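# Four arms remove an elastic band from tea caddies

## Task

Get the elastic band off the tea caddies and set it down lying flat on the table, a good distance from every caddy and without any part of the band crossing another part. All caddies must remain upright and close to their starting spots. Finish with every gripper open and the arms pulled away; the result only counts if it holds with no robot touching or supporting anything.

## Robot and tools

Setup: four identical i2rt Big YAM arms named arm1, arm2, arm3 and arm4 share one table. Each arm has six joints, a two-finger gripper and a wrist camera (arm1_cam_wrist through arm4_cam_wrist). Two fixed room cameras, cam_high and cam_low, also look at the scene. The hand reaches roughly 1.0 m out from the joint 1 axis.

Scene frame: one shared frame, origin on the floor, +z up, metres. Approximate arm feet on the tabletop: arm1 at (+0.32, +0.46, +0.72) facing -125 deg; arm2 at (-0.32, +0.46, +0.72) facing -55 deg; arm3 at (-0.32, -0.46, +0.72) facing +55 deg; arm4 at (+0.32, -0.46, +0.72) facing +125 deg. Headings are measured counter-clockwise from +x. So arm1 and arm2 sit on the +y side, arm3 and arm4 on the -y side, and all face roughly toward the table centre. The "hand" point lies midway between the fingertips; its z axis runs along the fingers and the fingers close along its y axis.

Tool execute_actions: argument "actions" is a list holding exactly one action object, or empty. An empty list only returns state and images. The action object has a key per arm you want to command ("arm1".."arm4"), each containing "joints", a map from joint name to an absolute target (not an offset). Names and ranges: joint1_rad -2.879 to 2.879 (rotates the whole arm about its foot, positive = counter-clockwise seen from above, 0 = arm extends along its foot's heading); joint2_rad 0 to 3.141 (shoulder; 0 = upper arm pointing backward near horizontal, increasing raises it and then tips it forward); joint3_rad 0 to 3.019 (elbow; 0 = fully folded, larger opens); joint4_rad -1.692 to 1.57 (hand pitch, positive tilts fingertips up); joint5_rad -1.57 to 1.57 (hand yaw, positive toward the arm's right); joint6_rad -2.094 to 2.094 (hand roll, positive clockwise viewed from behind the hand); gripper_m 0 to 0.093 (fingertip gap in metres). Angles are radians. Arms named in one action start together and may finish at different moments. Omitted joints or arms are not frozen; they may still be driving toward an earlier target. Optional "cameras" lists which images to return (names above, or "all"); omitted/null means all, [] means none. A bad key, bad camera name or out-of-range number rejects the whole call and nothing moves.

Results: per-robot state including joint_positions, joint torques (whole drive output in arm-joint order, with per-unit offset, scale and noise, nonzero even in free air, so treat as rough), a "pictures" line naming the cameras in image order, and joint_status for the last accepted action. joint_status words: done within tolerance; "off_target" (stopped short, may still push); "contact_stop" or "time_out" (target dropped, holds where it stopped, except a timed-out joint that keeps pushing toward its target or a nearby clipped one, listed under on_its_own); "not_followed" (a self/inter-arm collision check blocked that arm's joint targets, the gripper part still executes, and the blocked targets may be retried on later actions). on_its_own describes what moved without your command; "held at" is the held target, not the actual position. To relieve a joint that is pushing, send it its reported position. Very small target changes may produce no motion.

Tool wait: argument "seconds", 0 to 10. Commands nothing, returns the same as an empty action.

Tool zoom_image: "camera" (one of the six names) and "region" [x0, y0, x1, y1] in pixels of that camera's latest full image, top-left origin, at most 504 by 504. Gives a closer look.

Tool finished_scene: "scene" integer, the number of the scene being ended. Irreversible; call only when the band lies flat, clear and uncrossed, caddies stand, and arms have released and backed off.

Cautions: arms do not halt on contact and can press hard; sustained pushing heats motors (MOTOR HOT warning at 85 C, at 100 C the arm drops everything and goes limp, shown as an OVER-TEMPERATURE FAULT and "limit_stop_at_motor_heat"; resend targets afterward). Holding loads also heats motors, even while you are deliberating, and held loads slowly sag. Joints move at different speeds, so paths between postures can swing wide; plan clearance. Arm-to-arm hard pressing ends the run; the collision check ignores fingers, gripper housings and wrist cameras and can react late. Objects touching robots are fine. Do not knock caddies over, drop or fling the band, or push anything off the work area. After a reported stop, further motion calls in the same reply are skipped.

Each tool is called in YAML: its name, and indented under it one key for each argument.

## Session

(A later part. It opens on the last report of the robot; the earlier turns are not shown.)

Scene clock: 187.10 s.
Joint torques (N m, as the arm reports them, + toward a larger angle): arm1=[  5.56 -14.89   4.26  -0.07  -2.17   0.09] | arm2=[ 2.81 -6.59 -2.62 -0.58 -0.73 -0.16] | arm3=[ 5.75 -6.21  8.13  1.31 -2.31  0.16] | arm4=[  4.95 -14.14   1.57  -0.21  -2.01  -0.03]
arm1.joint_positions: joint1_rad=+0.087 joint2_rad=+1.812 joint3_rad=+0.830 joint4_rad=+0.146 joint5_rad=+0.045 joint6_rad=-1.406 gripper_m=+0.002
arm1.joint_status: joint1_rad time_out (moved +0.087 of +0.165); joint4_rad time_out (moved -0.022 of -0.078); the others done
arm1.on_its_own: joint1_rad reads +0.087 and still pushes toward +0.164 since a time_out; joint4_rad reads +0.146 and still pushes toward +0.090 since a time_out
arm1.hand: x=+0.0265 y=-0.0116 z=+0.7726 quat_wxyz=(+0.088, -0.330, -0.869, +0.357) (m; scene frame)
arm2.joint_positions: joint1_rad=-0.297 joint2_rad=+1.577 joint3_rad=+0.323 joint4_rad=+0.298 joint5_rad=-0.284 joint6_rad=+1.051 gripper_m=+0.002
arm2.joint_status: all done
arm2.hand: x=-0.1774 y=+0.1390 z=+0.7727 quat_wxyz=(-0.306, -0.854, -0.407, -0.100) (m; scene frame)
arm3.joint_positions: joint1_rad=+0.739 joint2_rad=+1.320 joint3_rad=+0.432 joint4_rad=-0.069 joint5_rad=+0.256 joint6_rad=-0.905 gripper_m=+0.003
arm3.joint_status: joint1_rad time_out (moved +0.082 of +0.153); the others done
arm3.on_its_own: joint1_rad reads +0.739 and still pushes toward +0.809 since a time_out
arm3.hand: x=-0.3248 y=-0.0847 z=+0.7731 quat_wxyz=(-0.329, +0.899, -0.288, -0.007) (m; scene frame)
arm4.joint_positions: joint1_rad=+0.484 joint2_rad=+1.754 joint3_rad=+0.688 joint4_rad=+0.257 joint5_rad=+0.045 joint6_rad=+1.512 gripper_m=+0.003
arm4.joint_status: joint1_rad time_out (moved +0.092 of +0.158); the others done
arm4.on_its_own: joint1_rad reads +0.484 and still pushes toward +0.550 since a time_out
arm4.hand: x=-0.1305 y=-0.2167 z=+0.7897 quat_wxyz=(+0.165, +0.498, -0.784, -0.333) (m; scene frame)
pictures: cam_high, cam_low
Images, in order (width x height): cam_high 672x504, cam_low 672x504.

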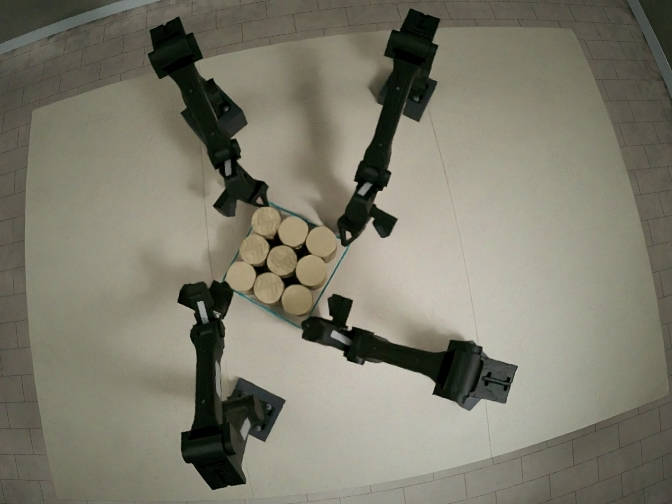

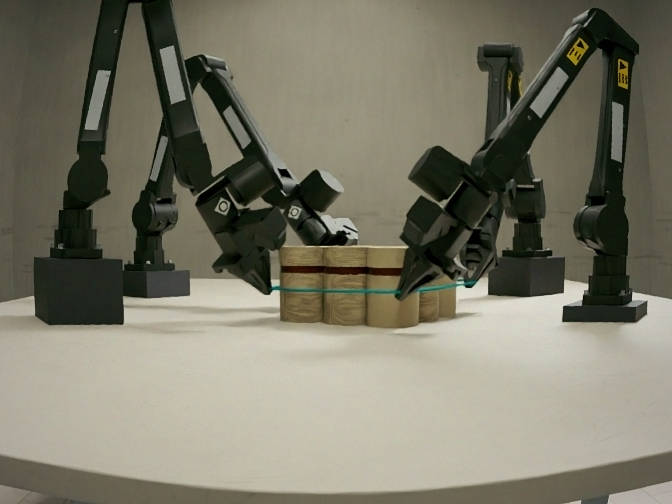

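execute_actions:
  actions:
    - {"arm1":{"joints":{"joint2_rad":1.76,"joint3_rad":0.747}},"arm2":{"joints":{"joint1_rad":-0.315,"joint2_rad":1.537,"joint3_rad":0.221}},"arm3":{"joints":{"joint2_rad":1.24,"joint3_rad":0.39}},"arm4":{"joints":{"joint2_rad":1.70,"joint3_rad":0.596}}}
  cameras: ["cam_high", "cam_low"]

zoom_image:
  camera: "cam_high"
  region: [200, 190, 380, 340]

Scene clock: 203.00 s.
Joint torques (N m, as the arm reports them, + toward a larger angle): arm1=[  5.6  -13.56   2.61   0.    -2.17   0.1 ] | arm2=[ 1.61 -5.87 -3.38 -0.5  -0.73 -0.14] | arm3=[ 5.65 -5.48  6.81  1.23 -2.39  0.17] | arm4=[  4.92 -12.64   1.17  -0.16  -2.05  -0.05]
arm1.joint_positions: joint1_rad=+0.087 joint2_rad=+1.751 joint3_rad=+0.802 joint4_rad=+0.145 joint5_rad=+0.045 joint6_rad=-1.406 gripper_m=+0.002
arm1.joint_status: all done
arm1.on_its_own: joint1_rad reads +0.087 and still pushes toward +0.164 since a time_out; joint4_rad reads +0.145 and still pushes toward +0.090 since a time_out
arm1.hand: x=+0.0297 y=-0.0062 z=+0.7937 quat_wxyz=(+0.091, -0.328, -0.864, +0.371) (m; scene frame)
arm2.joint_positions: joint1_rad=-0.321 joint2_rad=+1.517 joint3_rad=+0.311 joint4_rad=+0.298 joint5_rad=-0.284 joint6_rad=+1.051 gripper_m=+0.002
arm2.joint_status: joint3_rad time_out (moved -0.012 of -0.102); the others done
arm2.on_its_own: joint3_rad reads +0.311 and still pushes toward +0.221 since a time_out
arm2.hand: x=-0.1841 y=+0.1316 z=+0.7894 quat_wxyz=(-0.330, -0.851, -0.397, -0.092) (m; scene frame)
arm3.joint_positions: joint1_rad=+0.739 joint2_rad=+1.242 joint3_rad=+0.385 joint4_rad=-0.069 joint5_rad=+0.258 joint6_rad=-0.905 gripper_m=+0.003
arm3.joint_status: all done
arm3.on_its_own: joint1_rad reads +0.739 and still pushes toward +0.809 since a time_out
arm3.hand: x=-0.3226 y=-0.0996 z=+0.7813 quat_wxyz=(-0.342, +0.894, -0.289, -0.013) (m; scene frame)
arm4.joint_positions: joint1_rad=+0.484 joint2_rad=+1.692 joint3_rad=+0.644 joint4_rad=+0.257 joint5_rad=+0.046 joint6_rad=+1.513 gripper_m=+0.003
arm4.joint_status: all done
arm4.on_its_own: joint1_rad reads +0.484 and still pushes toward +0.550 since a time_out
arm4.hand: x=-0.1185 y=-0.2227 z=+0.8041 quat_wxyz=(+0.169, +0.495, -0.781, -0.340) (m; scene frame)
pictures: cam_high, cam_low
Images, in order (width x height): cam_high 672x504, cam_low 672x504.

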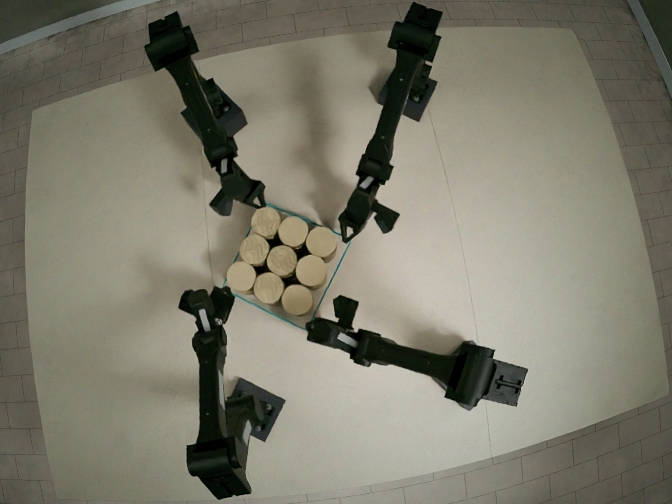

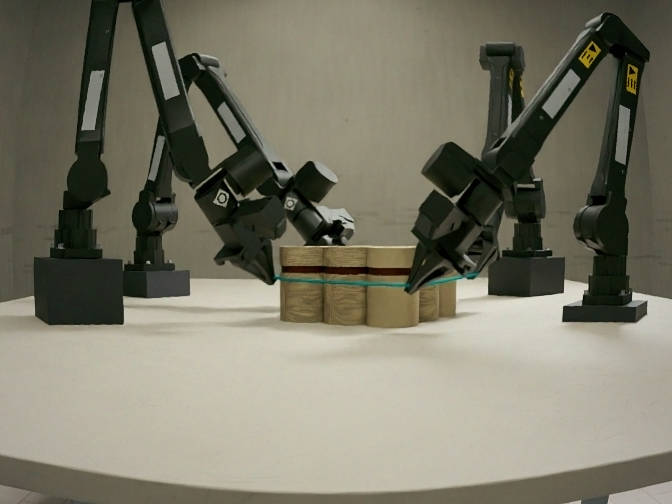

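Region (200, 190, 380, 340) of cam_high's 672x504 image, scaled by 2.800, with more detail than that image has.

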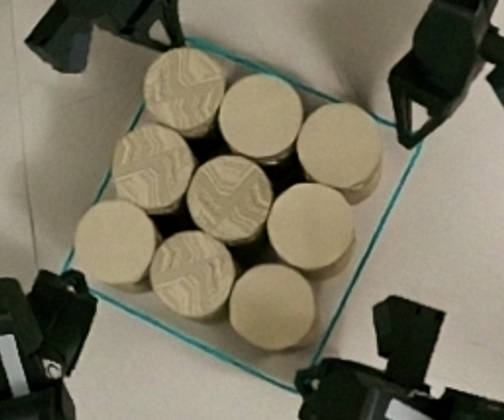

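execute_actions:
  actions:
    - {"arm1":{"joints":{"joint1_rad":0.119,"joint2_rad":1.739,"joint3_rad":0.717}},"arm2":{"joints":{"joint1_rad":-0.333,"joint2_rad":1.527,"joint3_rad":0.203}},"arm3":{"joints":{"joint1_rad":0.822,"joint3_rad":0.43}},"arm4":{"joints":{"joint1_rad":0.506,"joint3_rad":0.635}}}
  cameras: ["cam_high", "cam_low"]

zoom_image:
  camera: "cam_high"
  region: [200, 190, 380, 340]

Scene clock: 221.00 s.
Joint torques (N m, as the arm reports them, + toward a larger angle): arm1=[  4.34 -13.89   2.25  -0.09  -2.     0.09] | arm2=[ 1.32 -6.19 -3.35 -0.37 -0.7  -0.15] | arm3=[ 6.43 -5.49  8.73  1.26 -2.38  0.18] | arm4=[  3.95 -12.98   2.49  -0.08  -2.    -0.04]
arm1.joint_positions: joint1_rad=+0.052 joint2_rad=+1.740 joint3_rad=+0.775 joint4_rad=+0.145 joint5_rad=+0.042 joint6_rad=-1.406 gripper_m=+0.002
arm1.joint_status: joint1_rad time_out (moved -0.034 of +0.032); the others done
arm1.on_its_own: joint1_rad reads +0.052 and still pushes toward +0.119 since a time_out; joint4_rad reads +0.145 and still pushes toward +0.090 since a time_out
arm1.hand: x=+0.0206 y=+0.0134 z=+0.7891 quat_wxyz=(+0.094, -0.344, -0.861, +0.363) (m; scene frame)
arm2.joint_positions: joint1_rad=-0.336 joint2_rad=+1.512 joint3_rad=+0.290 joint4_rad=+0.298 joint5_rad=-0.284 joint6_rad=+1.051 gripper_m=+0.002
arm2.joint_status: all done
arm2.hand: x=-0.1914 y=+0.1399 z=+0.7853 quat_wxyz=(-0.324, -0.857, -0.391, -0.091) (m; scene frame)
arm3.joint_positions: joint1_rad=+0.743 joint2_rad=+1.242 joint3_rad=+0.401 joint4_rad=-0.069 joint5_rad=+0.258 joint6_rad=-0.905 gripper_m=+0.003
arm3.joint_status: joint1_rad time_out (moved +0.004 of +0.083); the others done
arm3.on_its_own: joint1_rad reads +0.743 and still pushes toward +0.822 since a time_out
arm3.hand: x=-0.3251 y=-0.0919 z=+0.7879 quat_wxyz=(-0.349, +0.892, -0.287, -0.017) (m; scene frame)
arm4.joint_positions: joint1_rad=+0.452 joint2_rad=+1.692 joint3_rad=+0.666 joint4_rad=+0.256 joint5_rad=+0.045 joint6_rad=+1.513 gripper_m=+0.003
arm4.joint_status: joint1_rad off_target (ended at +0.452, target +0.506); the others done
arm4.on_its_own: joint1_rad reads +0.452 and still pushes toward +0.506 since a time_out
arm4.hand: x=-0.1205 y=-0.2035 z=+0.8122 quat_wxyz=(+0.169, +0.481, -0.785, -0.352) (m; scene frame)
pictures: cam_high, cam_low
Images, in order (width x height): cam_high 672x504, cam_low 672x504.

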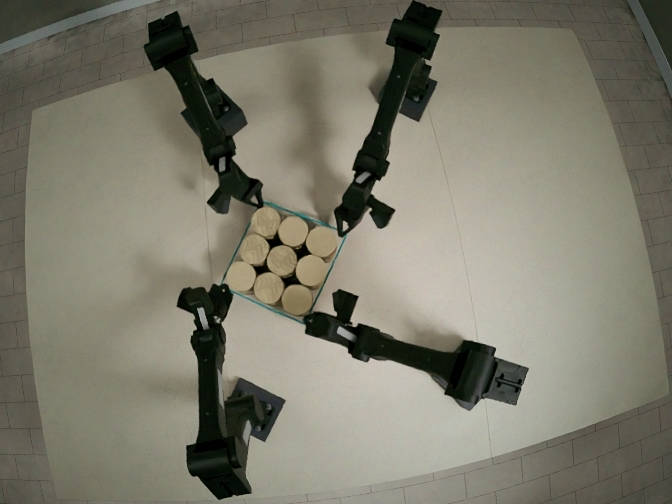

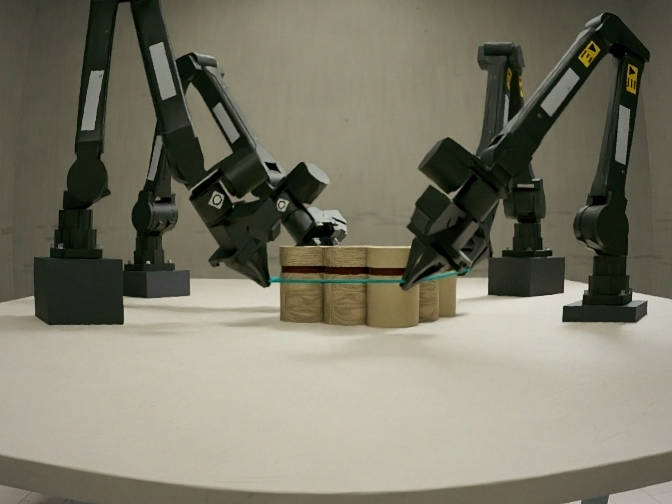

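Region (200, 190, 380, 340) of cam_high's 672x504 image, scaled by 2.800, with more detail than that image has.

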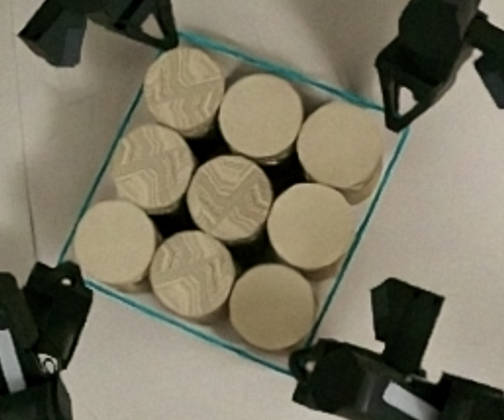

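execute_actions:
  actions:
    - {"arm1":{"joints":{"joint2_rad":1.63,"joint3_rad":0.69}},"arm2":{"joints":{"joint2_rad":1.295,"joint3_rad":0.148}},"arm3":{"joints":{"joint2_rad":1.054,"joint3_rad":0.377}},"arm4":{"joints":{"joint2_rad":1.584,"joint3_rad":0.579}}}
  cameras: ["cam_high", "cam_low"]

zoom_image:
  camera: "cam_high"
  region: [200, 190, 380, 340]

Scene clock: 235.80 s.
Joint torques (N m, as the arm reports them, + toward a larger angle): arm1=[  4.46 -11.96   3.3    0.02  -1.96   0.12] | arm2=[ 1.59 -3.53 -0.55 -0.4  -0.71 -0.19] | arm3=[ 6.17 -3.53  7.78  1.54 -2.46  0.18] | arm4=[  3.96 -10.84   1.97   0.    -2.01  -0.04]
arm1.joint_positions: joint1_rad=+0.052 joint2_rad=+1.617 joint3_rad=+0.744 joint4_rad=+0.145 joint5_rad=+0.041 joint6_rad=-1.406 gripper_m=+0.002
arm1.joint_status: all done
arm1.on_its_own: joint1_rad reads +0.052 and still pushes toward +0.119 since a time_out; joint4_rad reads +0.145 and still pushes toward +0.090 since a time_out
arm1.hand: x=+0.0220 y=+0.0154 z=+0.8400 quat_wxyz=(+0.102, -0.338, -0.844, +0.405) (m; scene frame)
arm2.joint_positions: joint1_rad=-0.336 joint2_rad=+1.273 joint3_rad=+0.219 joint4_rad=+0.298 joint5_rad=-0.284 joint6_rad=+1.051 gripper_m=+0.002
arm2.joint_status: all done
arm2.hand: x=-0.1922 y=+0.1429 z=+0.8388 quat_wxyz=(-0.400, -0.826, -0.391, -0.076) (m; scene frame)
arm3.joint_positions: joint1_rad=+0.743 joint2_rad=+1.049 joint3_rad=+0.374 joint4_rad=-0.069 joint5_rad=+0.259 joint6_rad=-0.905 gripper_m=+0.003
arm3.joint_status: all done
arm3.on_its_own: joint1_rad reads +0.743 and still pushes toward +0.822 since a time_out
arm3.hand: x=-0.3248 y=-0.0918 z=+0.8426 quat_wxyz=(-0.418, +0.860, -0.289, -0.050) (m; scene frame)
arm4.joint_positions: joint1_rad=+0.452 joint2_rad=+1.570 joint3_rad=+0.626 joint4_rad=+0.256 joint5_rad=+0.045 joint6_rad=+1.513 gripper_m=+0.003
arm4.joint_status: all done
arm4.on_its_own: joint1_rad reads +0.452 and still pushes toward +0.506 since a time_out
arm4.hand: x=-0.1151 y=-0.2065 z=+0.8555 quat_wxyz=(+0.187, +0.471, -0.772, -0.384) (m; scene frame)
pictures: cam_high, cam_low
Images, in order (width x height): cam_high 672x504, cam_low 672x504.

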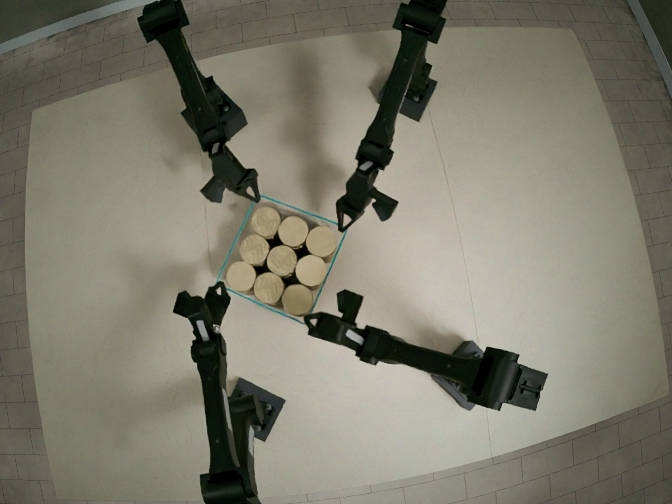

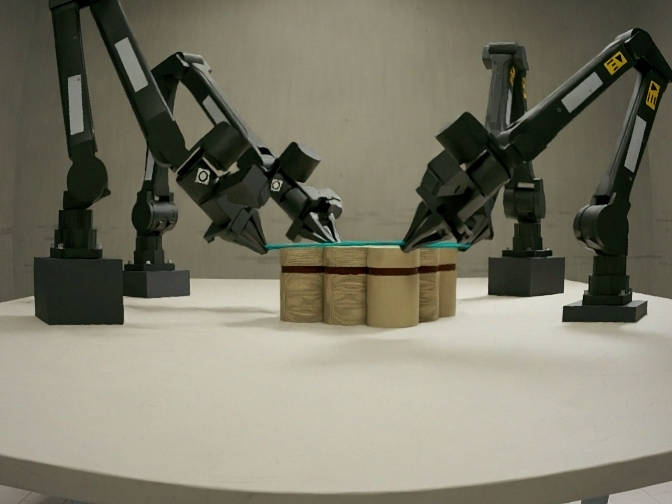

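Region (200, 190, 380, 340) of cam_high's 672x504 image, scaled by 2.800, with more detail than that image has.

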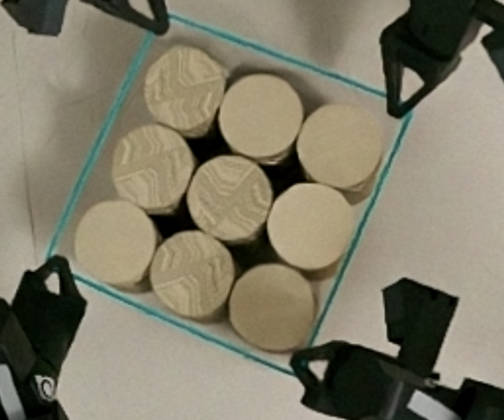

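execute_actions:
  actions:
    - {"arm1":{"joints":{"joint2_rad":1.45}},"arm2":{"joints":{"joint2_rad":1.055,"joint3_rad":0.24}},"arm3":{"joints":{"joint2_rad":0.785}},"arm4":{"joints":{"joint2_rad":1.40}}}
  cameras: ["cam_high", "cam_low"]

Scene clock: 250.63 s.
Joint torques (N m, as the arm reports them, + toward a larger angle): arm1=[  4.49 -10.34   4.93   0.4   -1.55   0.12] | arm2=[ 1.24 -3.89  4.78  0.96 -0.7  -0.18] | arm3=[ 5.98 -1.6   9.3   1.82 -2.43  0.19] | arm4=[ 3.97 -9.63  3.48  0.48 -2.03 -0.05]
arm1.joint_positions: joint1_rad=+0.055 joint2_rad=+1.437 joint3_rad=+0.739 joint4_rad=+0.139 joint5_rad=+0.032 joint6_rad=-1.406 gripper_m=+0.002
arm1.joint_status: all done
arm1.on_its_own: joint1_rad reads +0.055 and still pushes toward +0.119 since a time_out
arm1.hand: x=+0.0230 y=+0.0124 z=+0.9293 quat_wxyz=(+0.113, -0.322, -0.809, +0.479) (m; scene frame)
arm2.joint_positions: joint1_rad=-0.336 joint2_rad=+1.049 joint3_rad=+0.272 joint4_rad=+0.279 joint5_rad=-0.284 joint6_rad=+1.051 gripper_m=+0.002
arm2.joint_status: all done
arm2.hand: x=-0.1831 y=+0.1067 z=+0.9324 quat_wxyz=(-0.512, -0.766, -0.385, -0.052) (m; scene frame)
arm3.joint_positions: joint1_rad=+0.749 joint2_rad=+0.780 joint3_rad=+0.367 joint4_rad=-0.072 joint5_rad=+0.258 joint6_rad=-0.905 gripper_m=+0.003
arm3.joint_status: all done
arm3.on_its_own: joint1_rad reads +0.749 and still pushes toward +0.822 since a time_out
arm3.hand: x=-0.3264 y=-0.0968 z=+0.9312 quat_wxyz=(-0.519, +0.799, -0.285, -0.103) (m; scene frame)
arm4.joint_positions: joint1_rad=+0.452 joint2_rad=+1.387 joint3_rad=+0.621 joint4_rad=+0.250 joint5_rad=+0.045 joint6_rad=+1.513 gripper_m=+0.003
arm4.joint_status: all done
arm4.on_its_own: joint1_rad reads +0.452 and still pushes toward +0.506 since a time_out
arm4.hand: x=-0.1196 y=-0.2039 z=+0.9409 quat_wxyz=(+0.225, +0.448, -0.739, -0.450) (m; scene frame)
pictures: cam_high, cam_low
Images, in order (width x height): cam_high 672x504, cam_low 672x504.

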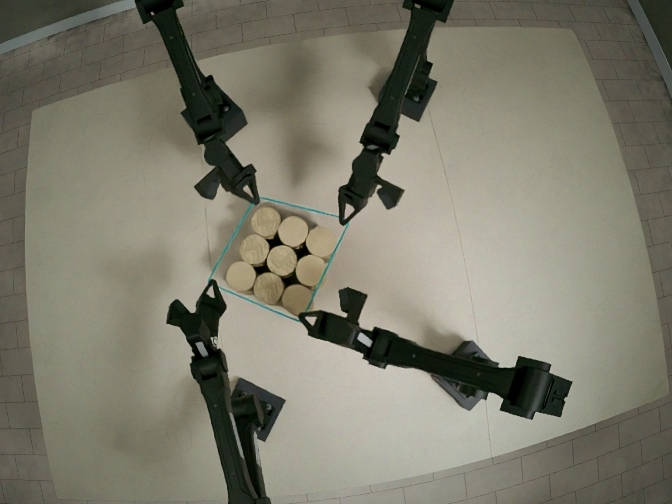

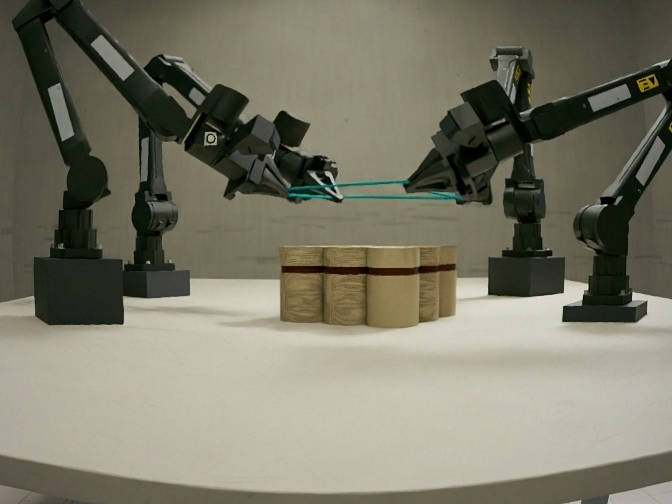

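execute_actions:
  actions:
    - {"arm1":{"joints":{"joint1_rad":0.22,"joint2_rad":1.22,"joint3_rad":0.69,"joint4_rad":-0.23,"joint6_rad":-1.3}},"arm2":{"joints":{"joint1_rad":-0.012,"joint2_rad":1.175,"joint3_rad":0.555,"joint4_rad":-0.025,"joint5_rad":-0.15,"joint6_rad":1.3}},"arm3":{"joints":{"joint1_rad":0.19,"joint2_rad":0.972,"joint3_rad":0.672,"joint4_rad":-0.385,"joint5_rad":0.11,"joint6_rad":-1.3}},"arm4":{"joints":{"joint1_rad":0.10,"joint2_rad":0.94,"joint3_rad":0.43,"joint4_rad":-0.10,"joint6_rad":1.3}}}
  cameras: ["cam_high", "cam_low"]

Scene clock: 276.73 s.
Joint torques (N m, as the arm reports them, + toward a larger angle): arm1=[ 0.89 -7.53  8.    0.84 -0.62  0.17] | arm2=[ 1.46 -6.86  9.47  1.33  0.08 -0.06] | arm3=[ 1.82 -4.63 10.98  1.24 -0.66 -0.04] | arm4=[-1.49 -5.28  6.25  1.02 -0.02 -0.12]
arm1.joint_positions: joint1_rad=+0.199 joint2_rad=+1.212 joint3_rad=+0.710 joint4_rad=-0.200 joint5_rad=+0.012 joint6_rad=-1.314 gripper_m=+0.002
arm1.joint_status: all done
arm1.hand: x=+0.1209 y=+0.0321 z=+0.9554 quat_wxyz=(+0.043, -0.307, -0.850, +0.426) (m; scene frame)
arm2.joint_positions: joint1_rad=-0.011 joint2_rad=+1.171 joint3_rad=+0.537 joint4_rad=-0.011 joint5_rad=-0.151 joint6_rad=+1.291 gripper_m=+0.002
arm2.joint_status: all done
arm2.hand: x=-0.0618 y=+0.1013 z=+0.9538 quat_wxyz=(-0.424, -0.803, -0.398, -0.132) (m; scene frame)
arm3.joint_positions: joint1_rad=+0.180 joint2_rad=+0.977 joint3_rad=+0.641 joint4_rad=-0.369 joint5_rad=+0.126 joint6_rad=-1.284 gripper_m=+0.003
arm3.joint_status: all done
arm3.hand: x=-0.1276 y=-0.0960 z=+0.9487 quat_wxyz=(-0.418, +0.837, -0.343, +0.083) (m; scene frame)
arm4.joint_positions: joint1_rad=+0.105 joint2_rad=+0.944 joint3_rad=+0.452 joint4_rad=-0.078 joint5_rad=+0.005 joint6_rad=+1.311 gripper_m=+0.003
arm4.joint_status: all done
arm4.hand: x=+0.0603 y=-0.1575 z=+0.9756 quat_wxyz=(+0.106, +0.409, -0.776, -0.468) (m; scene frame)
pictures: cam_high, cam_low
Images, in order (width x height): cam_high 672x504, cam_low 672x504.

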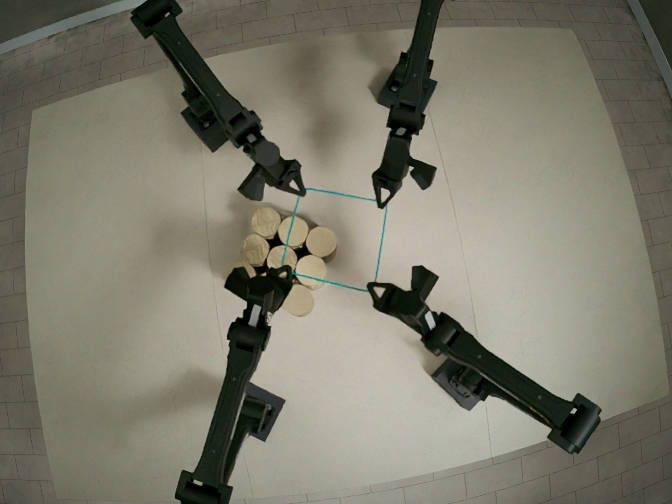

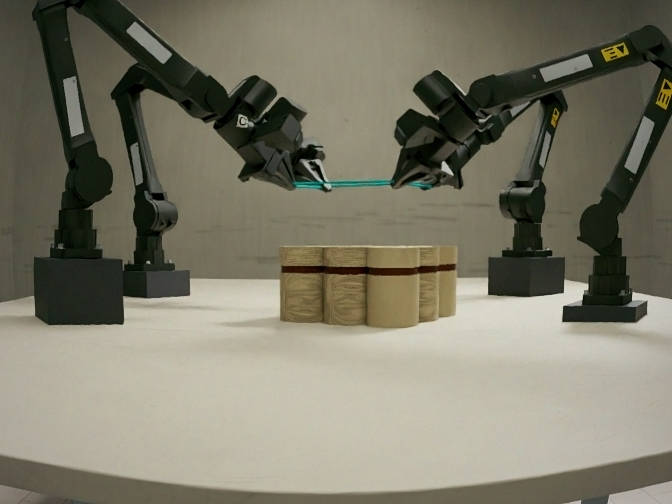

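execute_actions:
  actions:
    - {"arm1":{"joints":{"joint1_rad":0.525,"joint2_rad":1.125,"joint4_rad":-0.615,"joint6_rad":-1.1}},"arm2":{"joints":{"joint1_rad":0.258,"joint2_rad":1.505,"joint3_rad":0.96,"joint4_rad":-0.355,"joint5_rad":0.0,"joint6_rad":1.6}},"arm3":{"joints":{"joint1_rad":-0.178,"joint2_rad":1.372,"joint3_rad":1.066,"joint4_rad":-0.628,"joint5_rad":0.0,"joint6_rad":-1.6}},"arm4":{"joints":{"joint1_rad":-0.382,"joint2_rad":0.905,"joint3_rad":0.555,"joint4_rad":-0.60,"joint6_rad":1.05}}}
  cameras: ["cam_high", "cam_low"]

Scene clock: 286.67 s.
Joint torques (N m, as the arm reports them, + toward a larger angle): arm1=[-0.21 -6.7   8.36  0.4  -0.62  0.15] | arm2=[  0.88 -12.24  10.66   0.99   0.37  -0.07] | arm3=[  1.87 -11.07  11.65   0.91  -0.28  -0.06] | arm4=[-1.48 -5.13  9.95  0.23  0.15 -0.03]
arm1.joint_positions: joint1_rad=+0.516 joint2_rad=+1.126 joint3_rad=+0.705 joint4_rad=-0.581 joint5_rad=+0.012 joint6_rad=-1.114 gripper_m=+0.002
arm1.joint_status: all done
arm1.hand: x=+0.2732 y=+0.0641 z=+0.9259 quat_wxyz=(-0.041, -0.270, -0.919, +0.285) (m; scene frame)
arm2.joint_positions: joint1_rad=+0.267 joint2_rad=+1.497 joint3_rad=+0.929 joint4_rad=-0.340 joint5_rad=-0.005 joint6_rad=+1.590 gripper_m=+0.002
arm2.joint_status: all done
arm2.hand: x=+0.0812 y=+0.1041 z=+0.9350 quat_wxyz=(-0.288, -0.868, -0.380, -0.140) (m; scene frame)
arm3.joint_positions: joint1_rad=-0.185 joint2_rad=+1.385 joint3_rad=+1.021 joint4_rad=-0.611 joint5_rad=+0.006 joint6_rad=-1.585 gripper_m=+0.003
arm3.joint_status: all done
arm3.hand: x=+0.0477 y=-0.1027 z=+0.9260 quat_wxyz=(-0.274, +0.882, -0.365, +0.114) (m; scene frame)
arm4.joint_positions: joint1_rad=-0.376 joint2_rad=+0.914 joint3_rad=+0.524 joint4_rad=-0.572 joint5_rad=+0.001 joint6_rad=+1.059 gripper_m=+0.003
arm4.joint_status: all done
arm4.hand: x=+0.2430 y=-0.1304 z=+0.9367 quat_wxyz=(-0.043, +0.346, -0.889, -0.296) (m; scene frame)
pictures: cam_high, cam_low
Images, in order (width x height): cam_high 672x504, cam_low 672x504.

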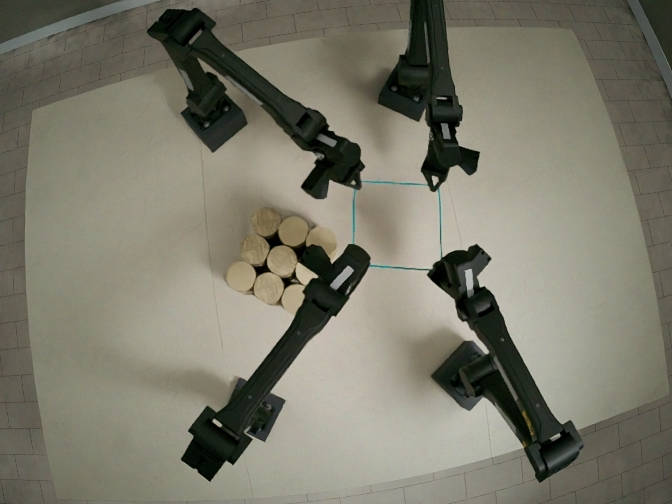

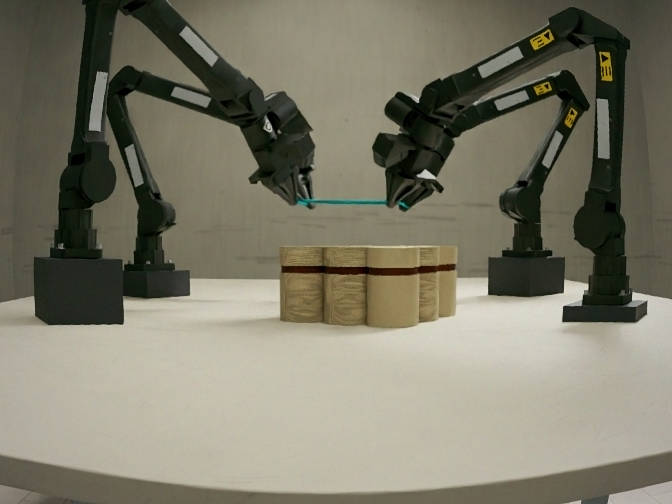

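execute_actions:
  actions:
    - {"arm1":{"joints":{"joint1_rad":0.825,"joint2_rad":1.495,"joint3_rad":0.64,"joint4_rad":-0.44,"joint6_rad":-0.85}},"arm2":{"joints":{"joint1_rad":0.388,"joint2_rad":2.105,"joint3_rad":1.49,"joint4_rad":-0.67,"joint6_rad":1.85}},"arm3":{"joints":{"joint1_rad":-0.355,"joint2_rad":1.99,"joint3_rad":1.545,"joint4_rad":-0.818,"joint6_rad":-1.85}},"arm4":{"joints":{"joint1_rad":-0.802,"joint2_rad":1.51,"joint3_rad":0.655,"joint4_rad":-0.40,"joint6_rad":0.8}}}
  cameras: ["all"]

Scene clock: 296.67 s.
Joint torques (N m, as the arm reports them, + toward a larger angle): arm1=[-0.86 -9.38  6.54  1.71 -0.31  0.13] | arm2=[  1.24 -21.7    9.55   0.57   0.17  -0.02] | arm3=[  1.4  -19.65  10.63   0.58   0.11  -0.07] | arm4=[-1.08 -9.75  6.53  1.16  0.25 -0.03]
arm1.joint_positions: joint1_rad=+0.821 joint2_rad=+1.490 joint3_rad=+0.644 joint4_rad=-0.459 joint5_rad=+0.006 joint6_rad=-0.866 gripper_m=+0.002
arm1.joint_status: all done
arm1.hand: x=+0.3907 y=+0.0898 z=+0.7769 quat_wxyz=(-0.053, -0.251, -0.958, +0.129) (m; scene frame)
arm2.joint_positions: joint1_rad=+0.391 joint2_rad=+2.113 joint3_rad=+1.460 joint4_rad=-0.661 joint5_rad=+0.000 joint6_rad=+1.839 gripper_m=+0.002
arm2.joint_status: all done
arm2.hand: x=+0.2083 y=+0.0978 z=+0.7704 quat_wxyz=(-0.097, -0.932, -0.340, -0.075) (m; scene frame)
arm3.joint_positions: joint1_rad=-0.357 joint2_rad=+2.018 joint3_rad=+1.501 joint4_rad=-0.807 joint5_rad=-0.003 joint6_rad=-1.835 gripper_m=+0.003
arm3.joint_status: all done
arm3.hand: x=+0.2053 y=-0.0962 z=+0.7654 quat_wxyz=(-0.107, +0.932, -0.341, +0.066) (m; scene frame)
arm4.joint_positions: joint1_rad=-0.800 joint2_rad=+1.499 joint3_rad=+0.635 joint4_rad=-0.406 joint5_rad=+0.000 joint6_rad=+0.808 gripper_m=+0.003
arm4.joint_status: all done
arm4.hand: x=+0.3934 y=-0.0839 z=+0.7995 quat_wxyz=(-0.069, +0.279, -0.949, -0.133) (m; scene frame)
pictures: arm1_cam_wrist, arm2_cam_wrist, arm3_cam_wrist, arm4_cam_wrist, cam_high, cam_low
Images, in order (width x height): arm1_cam_wrist 672x504, arm2_cam_wrist 672x504, arm3_cam_wrist 672x504, arm4_cam_wrist 672x504, cam_high 672x504, cam_low 672x504.

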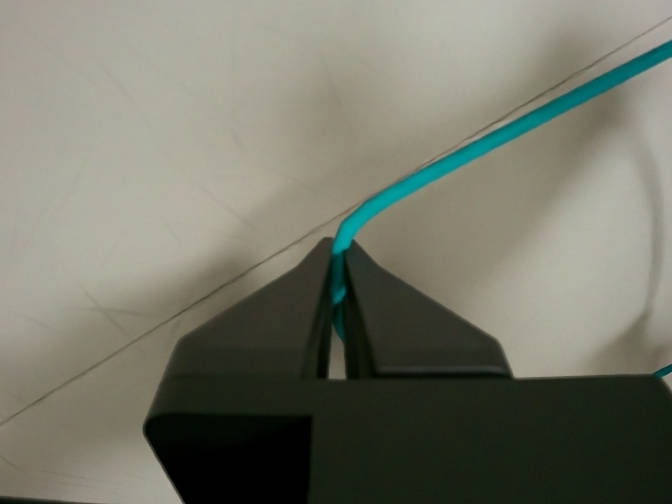

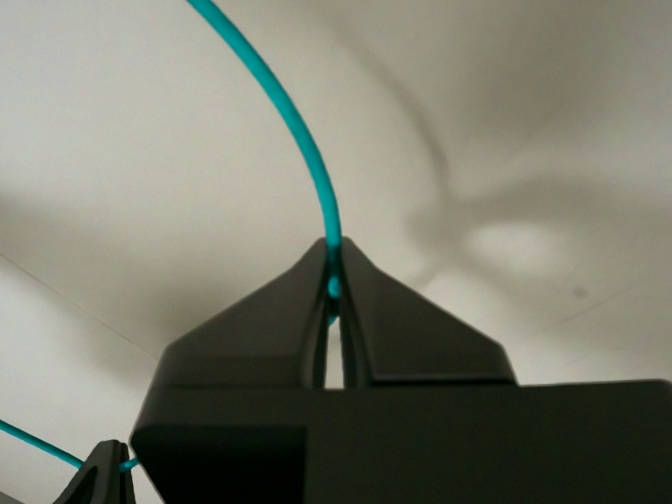

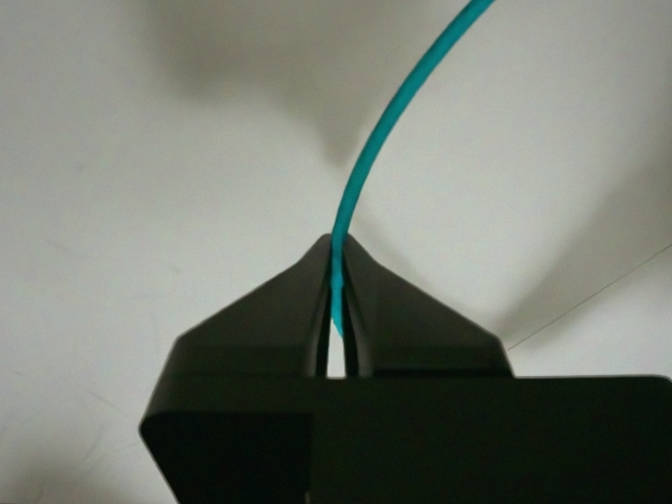

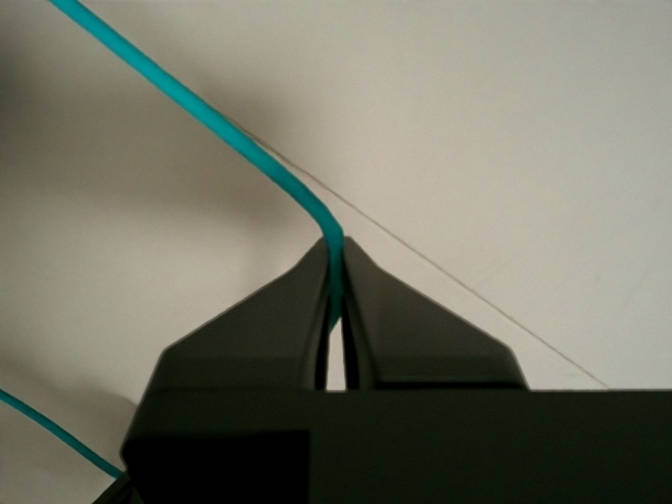

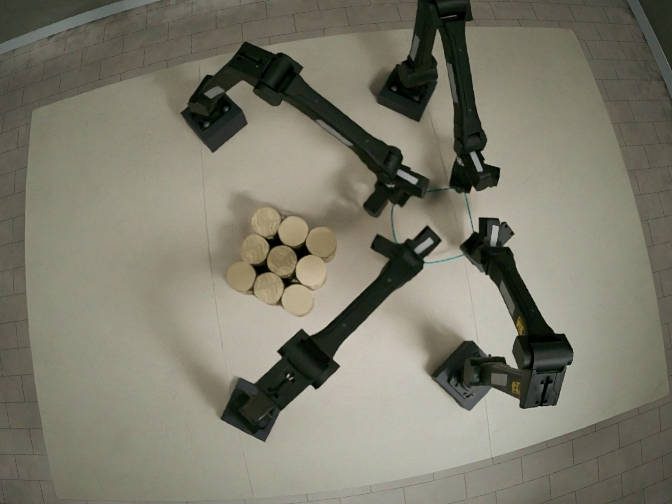

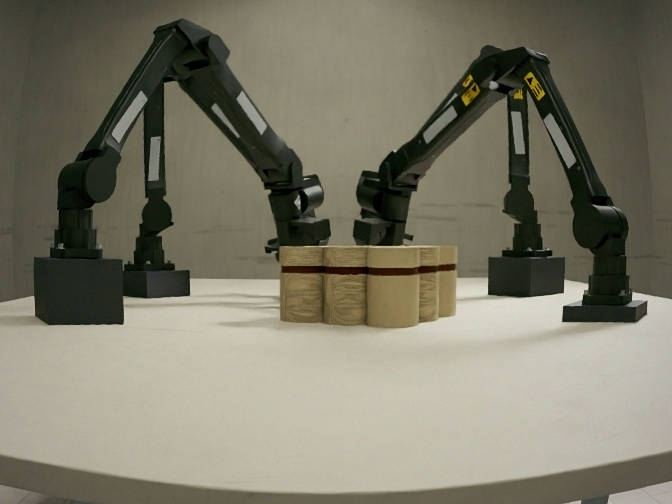

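execute_actions:
  actions:
    - {"arm1":{"joints":{"joint2_rad":1.616,"joint4_rad":-0.378}},"arm2":{"joints":{"joint2_rad":2.168,"joint3_rad":1.517}},"arm3":{"joints":{"joint2_rad":2.039,"joint3_rad":1.56}},"arm4":{"joints":{"joint2_rad":1.653,"joint4_rad":-0.325}}}
  cameras: ["arm1_cam_wrist", "arm2_cam_wrist", "arm3_cam_wrist", "arm4_cam_wrist", "cam_high"]

Scene clock: 301.93 s.
Joint torques (N m, as the arm reports them, + toward a larger angle): arm1=[-0.95 -9.92  5.74  1.37 -0.21  0.14] | arm2=[  1.06 -19.36   9.66   0.6    0.18  -0.02] | arm3=[  1.48 -17.99  10.59   0.63   0.1   -0.07] | arm4=[ -1.17 -11.29   5.39   0.75   0.25  -0.01]
arm1.joint_positions: joint1_rad=+0.821 joint2_rad=+1.607 joint3_rad=+0.644 joint4_rad=-0.388 joint5_rad=+0.003 joint6_rad=-0.864 gripper_m=+0.002
arm1.joint_status: all done
arm1.hand: x=+0.3905 y=+0.0910 z=+0.7396 quat_wxyz=(-0.045, -0.252, -0.961, +0.108) (m; scene frame)
arm2.joint_positions: joint1_rad=+0.391 joint2_rad=+2.146 joint3_rad=+1.484 joint4_rad=-0.663 joint5_rad=+0.000 joint6_rad=+1.839 gripper_m=+0.002
arm2.joint_status: all done
arm2.hand: x=+0.2121 y=+0.0953 z=+0.7583 quat_wxyz=(-0.093, -0.933, -0.341, -0.072) (m; scene frame)
arm3.joint_positions: joint1_rad=-0.357 joint2_rad=+2.037 joint3_rad=+1.518 joint4_rad=-0.807 joint5_rad=-0.003 joint6_rad=-1.835 gripper_m=+0.003
arm3.joint_status: all done
arm3.hand: x=+0.2094 y=-0.0933 z=+0.7602 quat_wxyz=(-0.106, +0.932, -0.341, +0.066) (m; scene frame)
arm4.joint_positions: joint1_rad=-0.800 joint2_rad=+1.646 joint3_rad=+0.636 joint4_rad=-0.326 joint5_rad=+0.000 joint6_rad=+0.807 gripper_m=+0.003
arm4.joint_status: all done
arm4.hand: x=+0.3925 y=-0.0888 z=+0.7522 quat_wxyz=(-0.054, +0.280, -0.953, -0.104) (m; scene frame)
pictures: arm1_cam_wrist, arm2_cam_wrist, arm3_cam_wrist, arm4_cam_wrist, cam_high
Images, in order (width x height): arm1_cam_wrist 672x504, arm2_cam_wrist 672x504, arm3_cam_wrist 672x504, arm4_cam_wrist 672x504, cam_high 672x504.

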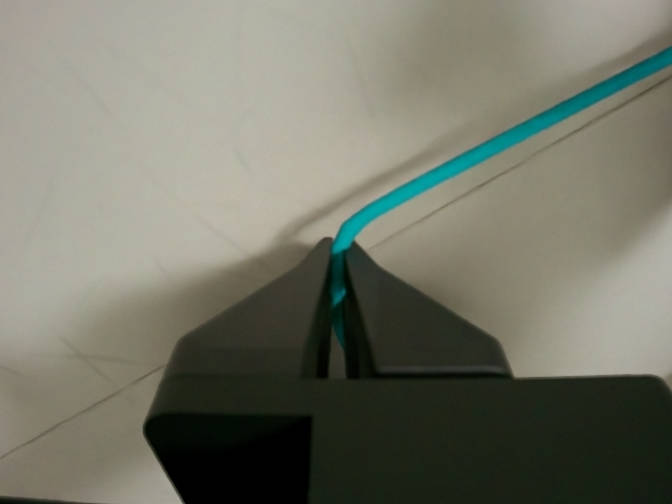

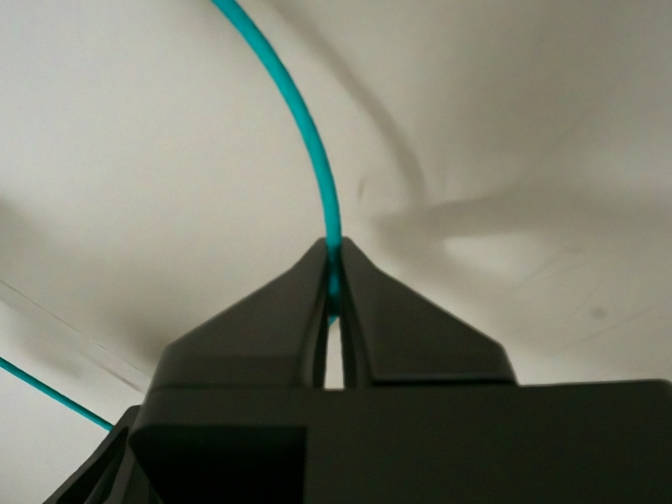

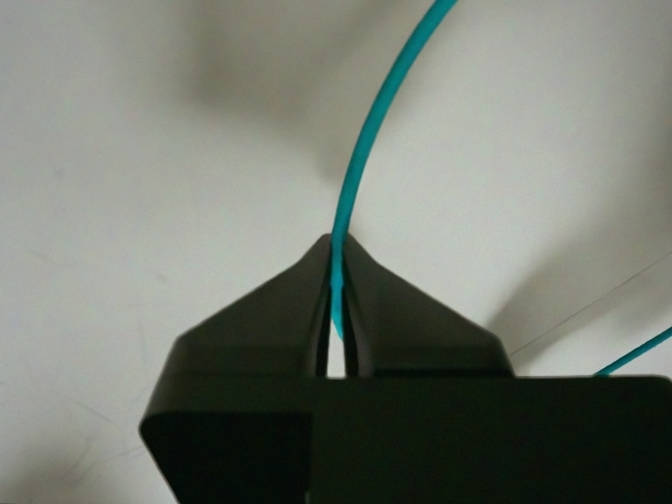

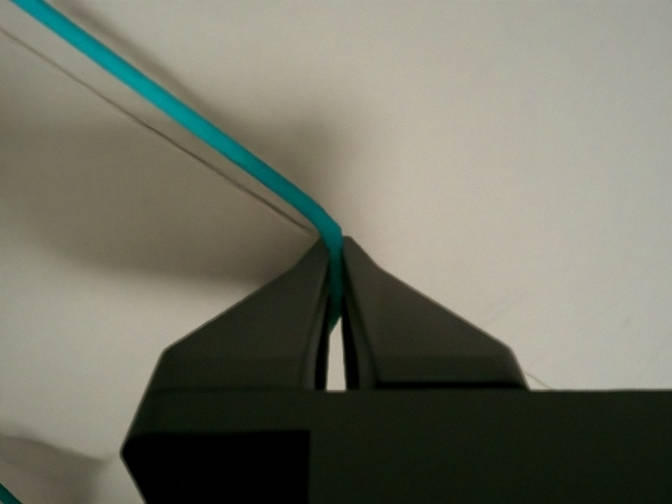

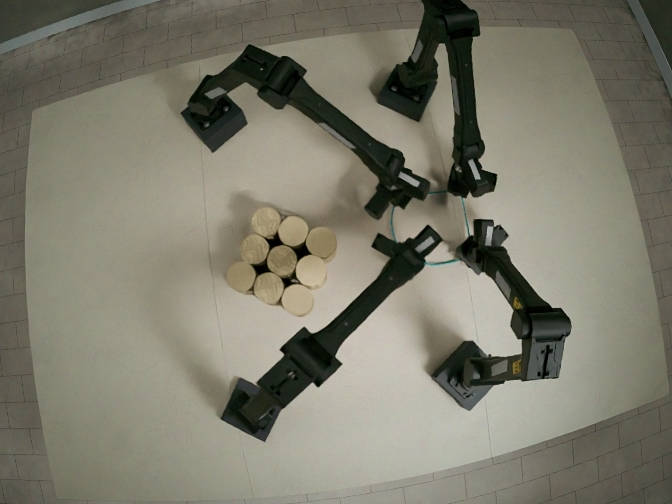

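execute_actions:
  actions:
    - {"arm2":{"joints":{"joint2_rad":2.2}},"arm3":{"joints":{"joint2_rad":2.073}}}
  cameras: []

Scene clock: 303.63 s.
Joint torques (N m, as the arm reports them, + toward a larger angle): arm1=[ -0.9  -10.22   5.76   1.35  -0.2    0.12] | arm2=[  1.2  -19.5    9.22   0.51   0.17  -0.04] | arm3=[  1.2  -18.12  10.01   0.48   0.1   -0.07] | arm4=[ -1.14 -11.4    5.47   0.73   0.26   0.  ]
arm1.joint_positions: joint1_rad=+0.821 joint2_rad=+1.607 joint3_rad=+0.644 joint4_rad=-0.388 joint5_rad=+0.003 joint6_rad=-0.864 gripper_m=+0.002
arm1.joint_status: not commanded
arm1.hand: x=+0.3905 y=+0.0910 z=+0.7396 quat_wxyz=(-0.045, -0.252, -0.961, +0.108) (m; scene frame)
arm2.joint_positions: joint1_rad=+0.391 joint2_rad=+2.174 joint3_rad=+1.488 joint4_rad=-0.664 joint5_rad=+0.000 joint6_rad=+1.839 gripper_m=+0.002
arm2.joint_status: all done
arm2.hand: x=+0.2087 y=+0.0978 z=+0.7419 quat_wxyz=(-0.083, -0.934, -0.341, -0.064) (m; scene frame)
arm3.joint_positions: joint1_rad=-0.357 joint2_rad=+2.074 joint3_rad=+1.523 joint4_rad=-0.807 joint5_rad=-0.003 joint6_rad=-1.835 gripper_m=+0.003
arm3.joint_status: all done
arm3.hand: x=+0.2070 y=-0.0947 z=+0.7389 quat_wxyz=(-0.093, +0.934, -0.342, +0.056) (m; scene frame)
arm4.joint_positions: joint1_rad=-0.800 joint2_rad=+1.646 joint3_rad=+0.636 joint4_rad=-0.326 joint5_rad=+0.000 joint6_rad=+0.806 gripper_m=+0.003
arm4.joint_status: not commanded
arm4.hand: x=+0.3925 y=-0.0888 z=+0.7522 quat_wxyz=(-0.054, +0.281, -0.953, -0.104) (m; scene frame)
pictures: none
No camera images: the call's "cameras" was empty. Leave "cameras" out to get every camera's image.

execute_actions:
  actions:
    - {"arm1":{"joints":{"gripper_m":0.03}},"arm2":{"joints":{"gripper_m":0.03}},"arm3":{"joints":{"gripper_m":0.03}},"arm4":{"joints":{"gripper_m":0.03}}}
  cameras: ["arm1_cam_wrist", "arm2_cam_wrist", "arm3_cam_wrist", "arm4_cam_wrist", "cam_high"]

Scene clock: 305.13 s.
Joint torques (N m, as the arm reports them, + toward a larger angle): arm1=[-1.22 -9.99  5.67  1.35 -0.18  0.14] | arm2=[  0.8  -19.35   9.07   0.58   0.14  -0.02] | arm3=[  1.13 -18.2    9.73   0.57   0.09  -0.07] | arm4=[ -1.16 -11.16   5.47   0.75   0.24   0.  ]
arm1.joint_positions: joint1_rad=+0.821 joint2_rad=+1.607 joint3_rad=+0.644 joint4_rad=-0.388 joint5_rad=+0.003 joint6_rad=-0.864 gripper_m=+0.030
arm1.joint_status: all done
arm1.hand: x=+0.3906 y=+0.0910 z=+0.7396 quat_wxyz=(-0.045, -0.252, -0.961, +0.108) (m; scene frame)
arm2.joint_positions: joint1_rad=+0.391 joint2_rad=+2.174 joint3_rad=+1.492 joint4_rad=-0.664 joint5_rad=+0.000 joint6_rad=+1.839 gripper_m=+0.030
arm2.joint_status: all done
arm2.hand: x=+0.2104 y=+0.0967 z=+0.7433 quat_wxyz=(-0.084, -0.934, -0.341, -0.066) (m; scene frame)
arm3.joint_positions: joint1_rad=-0.357 joint2_rad=+2.074 joint3_rad=+1.527 joint4_rad=-0.807 joint5_rad=-0.003 joint6_rad=-1.835 gripper_m=+0.030
arm3.joint_status: all done
arm3.hand: x=+0.2085 y=-0.0937 z=+0.7404 quat_wxyz=(-0.094, +0.933, -0.342, +0.058) (m; scene frame)
arm4.joint_positions: joint1_rad=-0.800 joint2_rad=+1.646 joint3_rad=+0.636 joint4_rad=-0.326 joint5_rad=+0.000 joint6_rad=+0.806 gripper_m=+0.030
arm4.joint_status: all done
arm4.hand: x=+0.3925 y=-0.0888 z=+0.7522 quat_wxyz=(-0.054, +0.281, -0.953, -0.104) (m; scene frame)
pictures: arm1_cam_wrist, arm2_cam_wrist, arm3_cam_wrist, arm4_cam_wrist, cam_high
Images, in order (width x height): arm1_cam_wrist 672x504, arm2_cam_wrist 672x504, arm3_cam_wrist 672x504, arm4_cam_wrist 672x504, cam_high 672x504.

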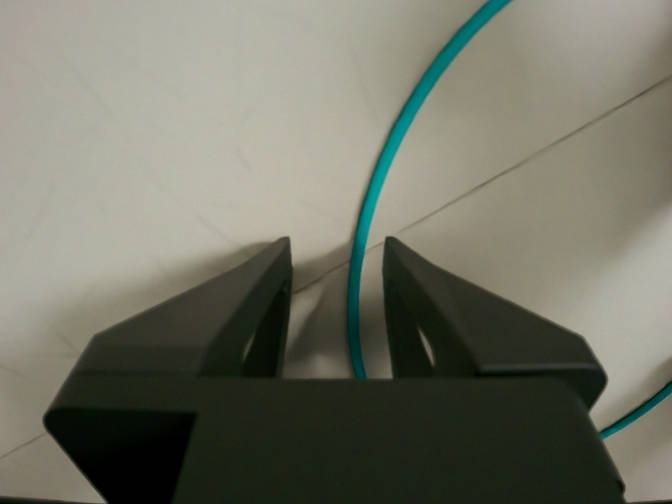

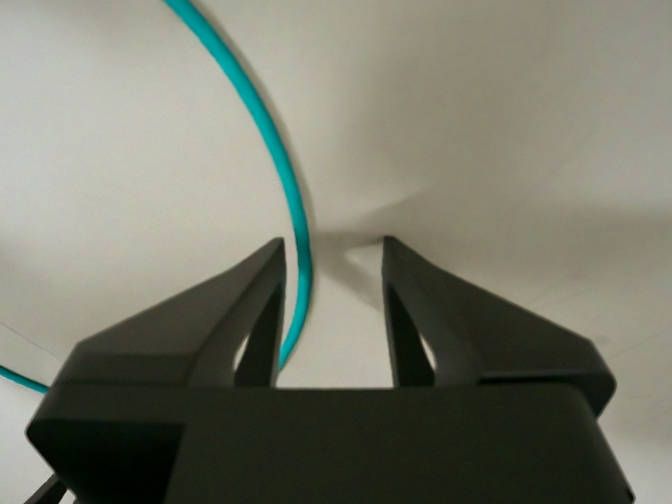

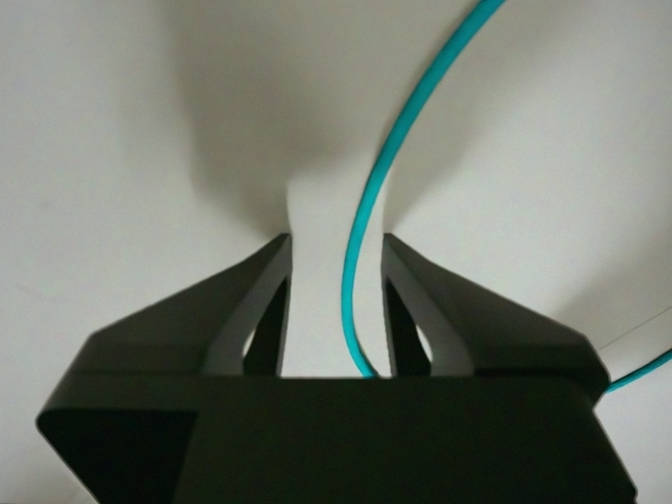

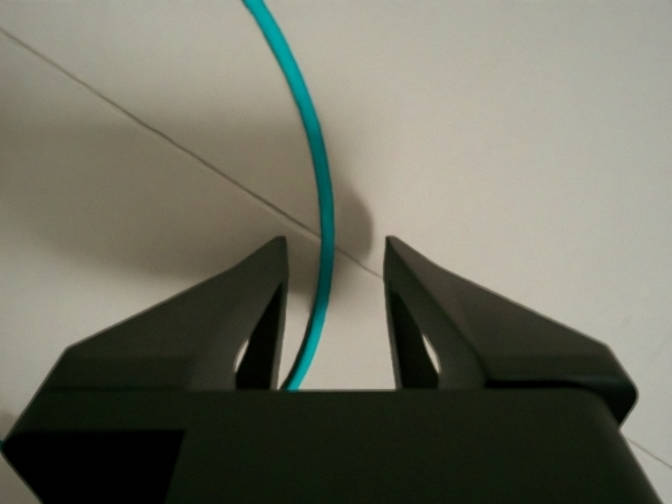

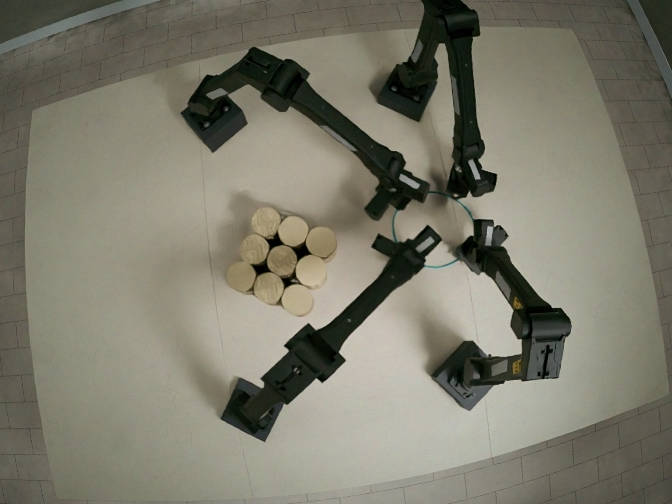

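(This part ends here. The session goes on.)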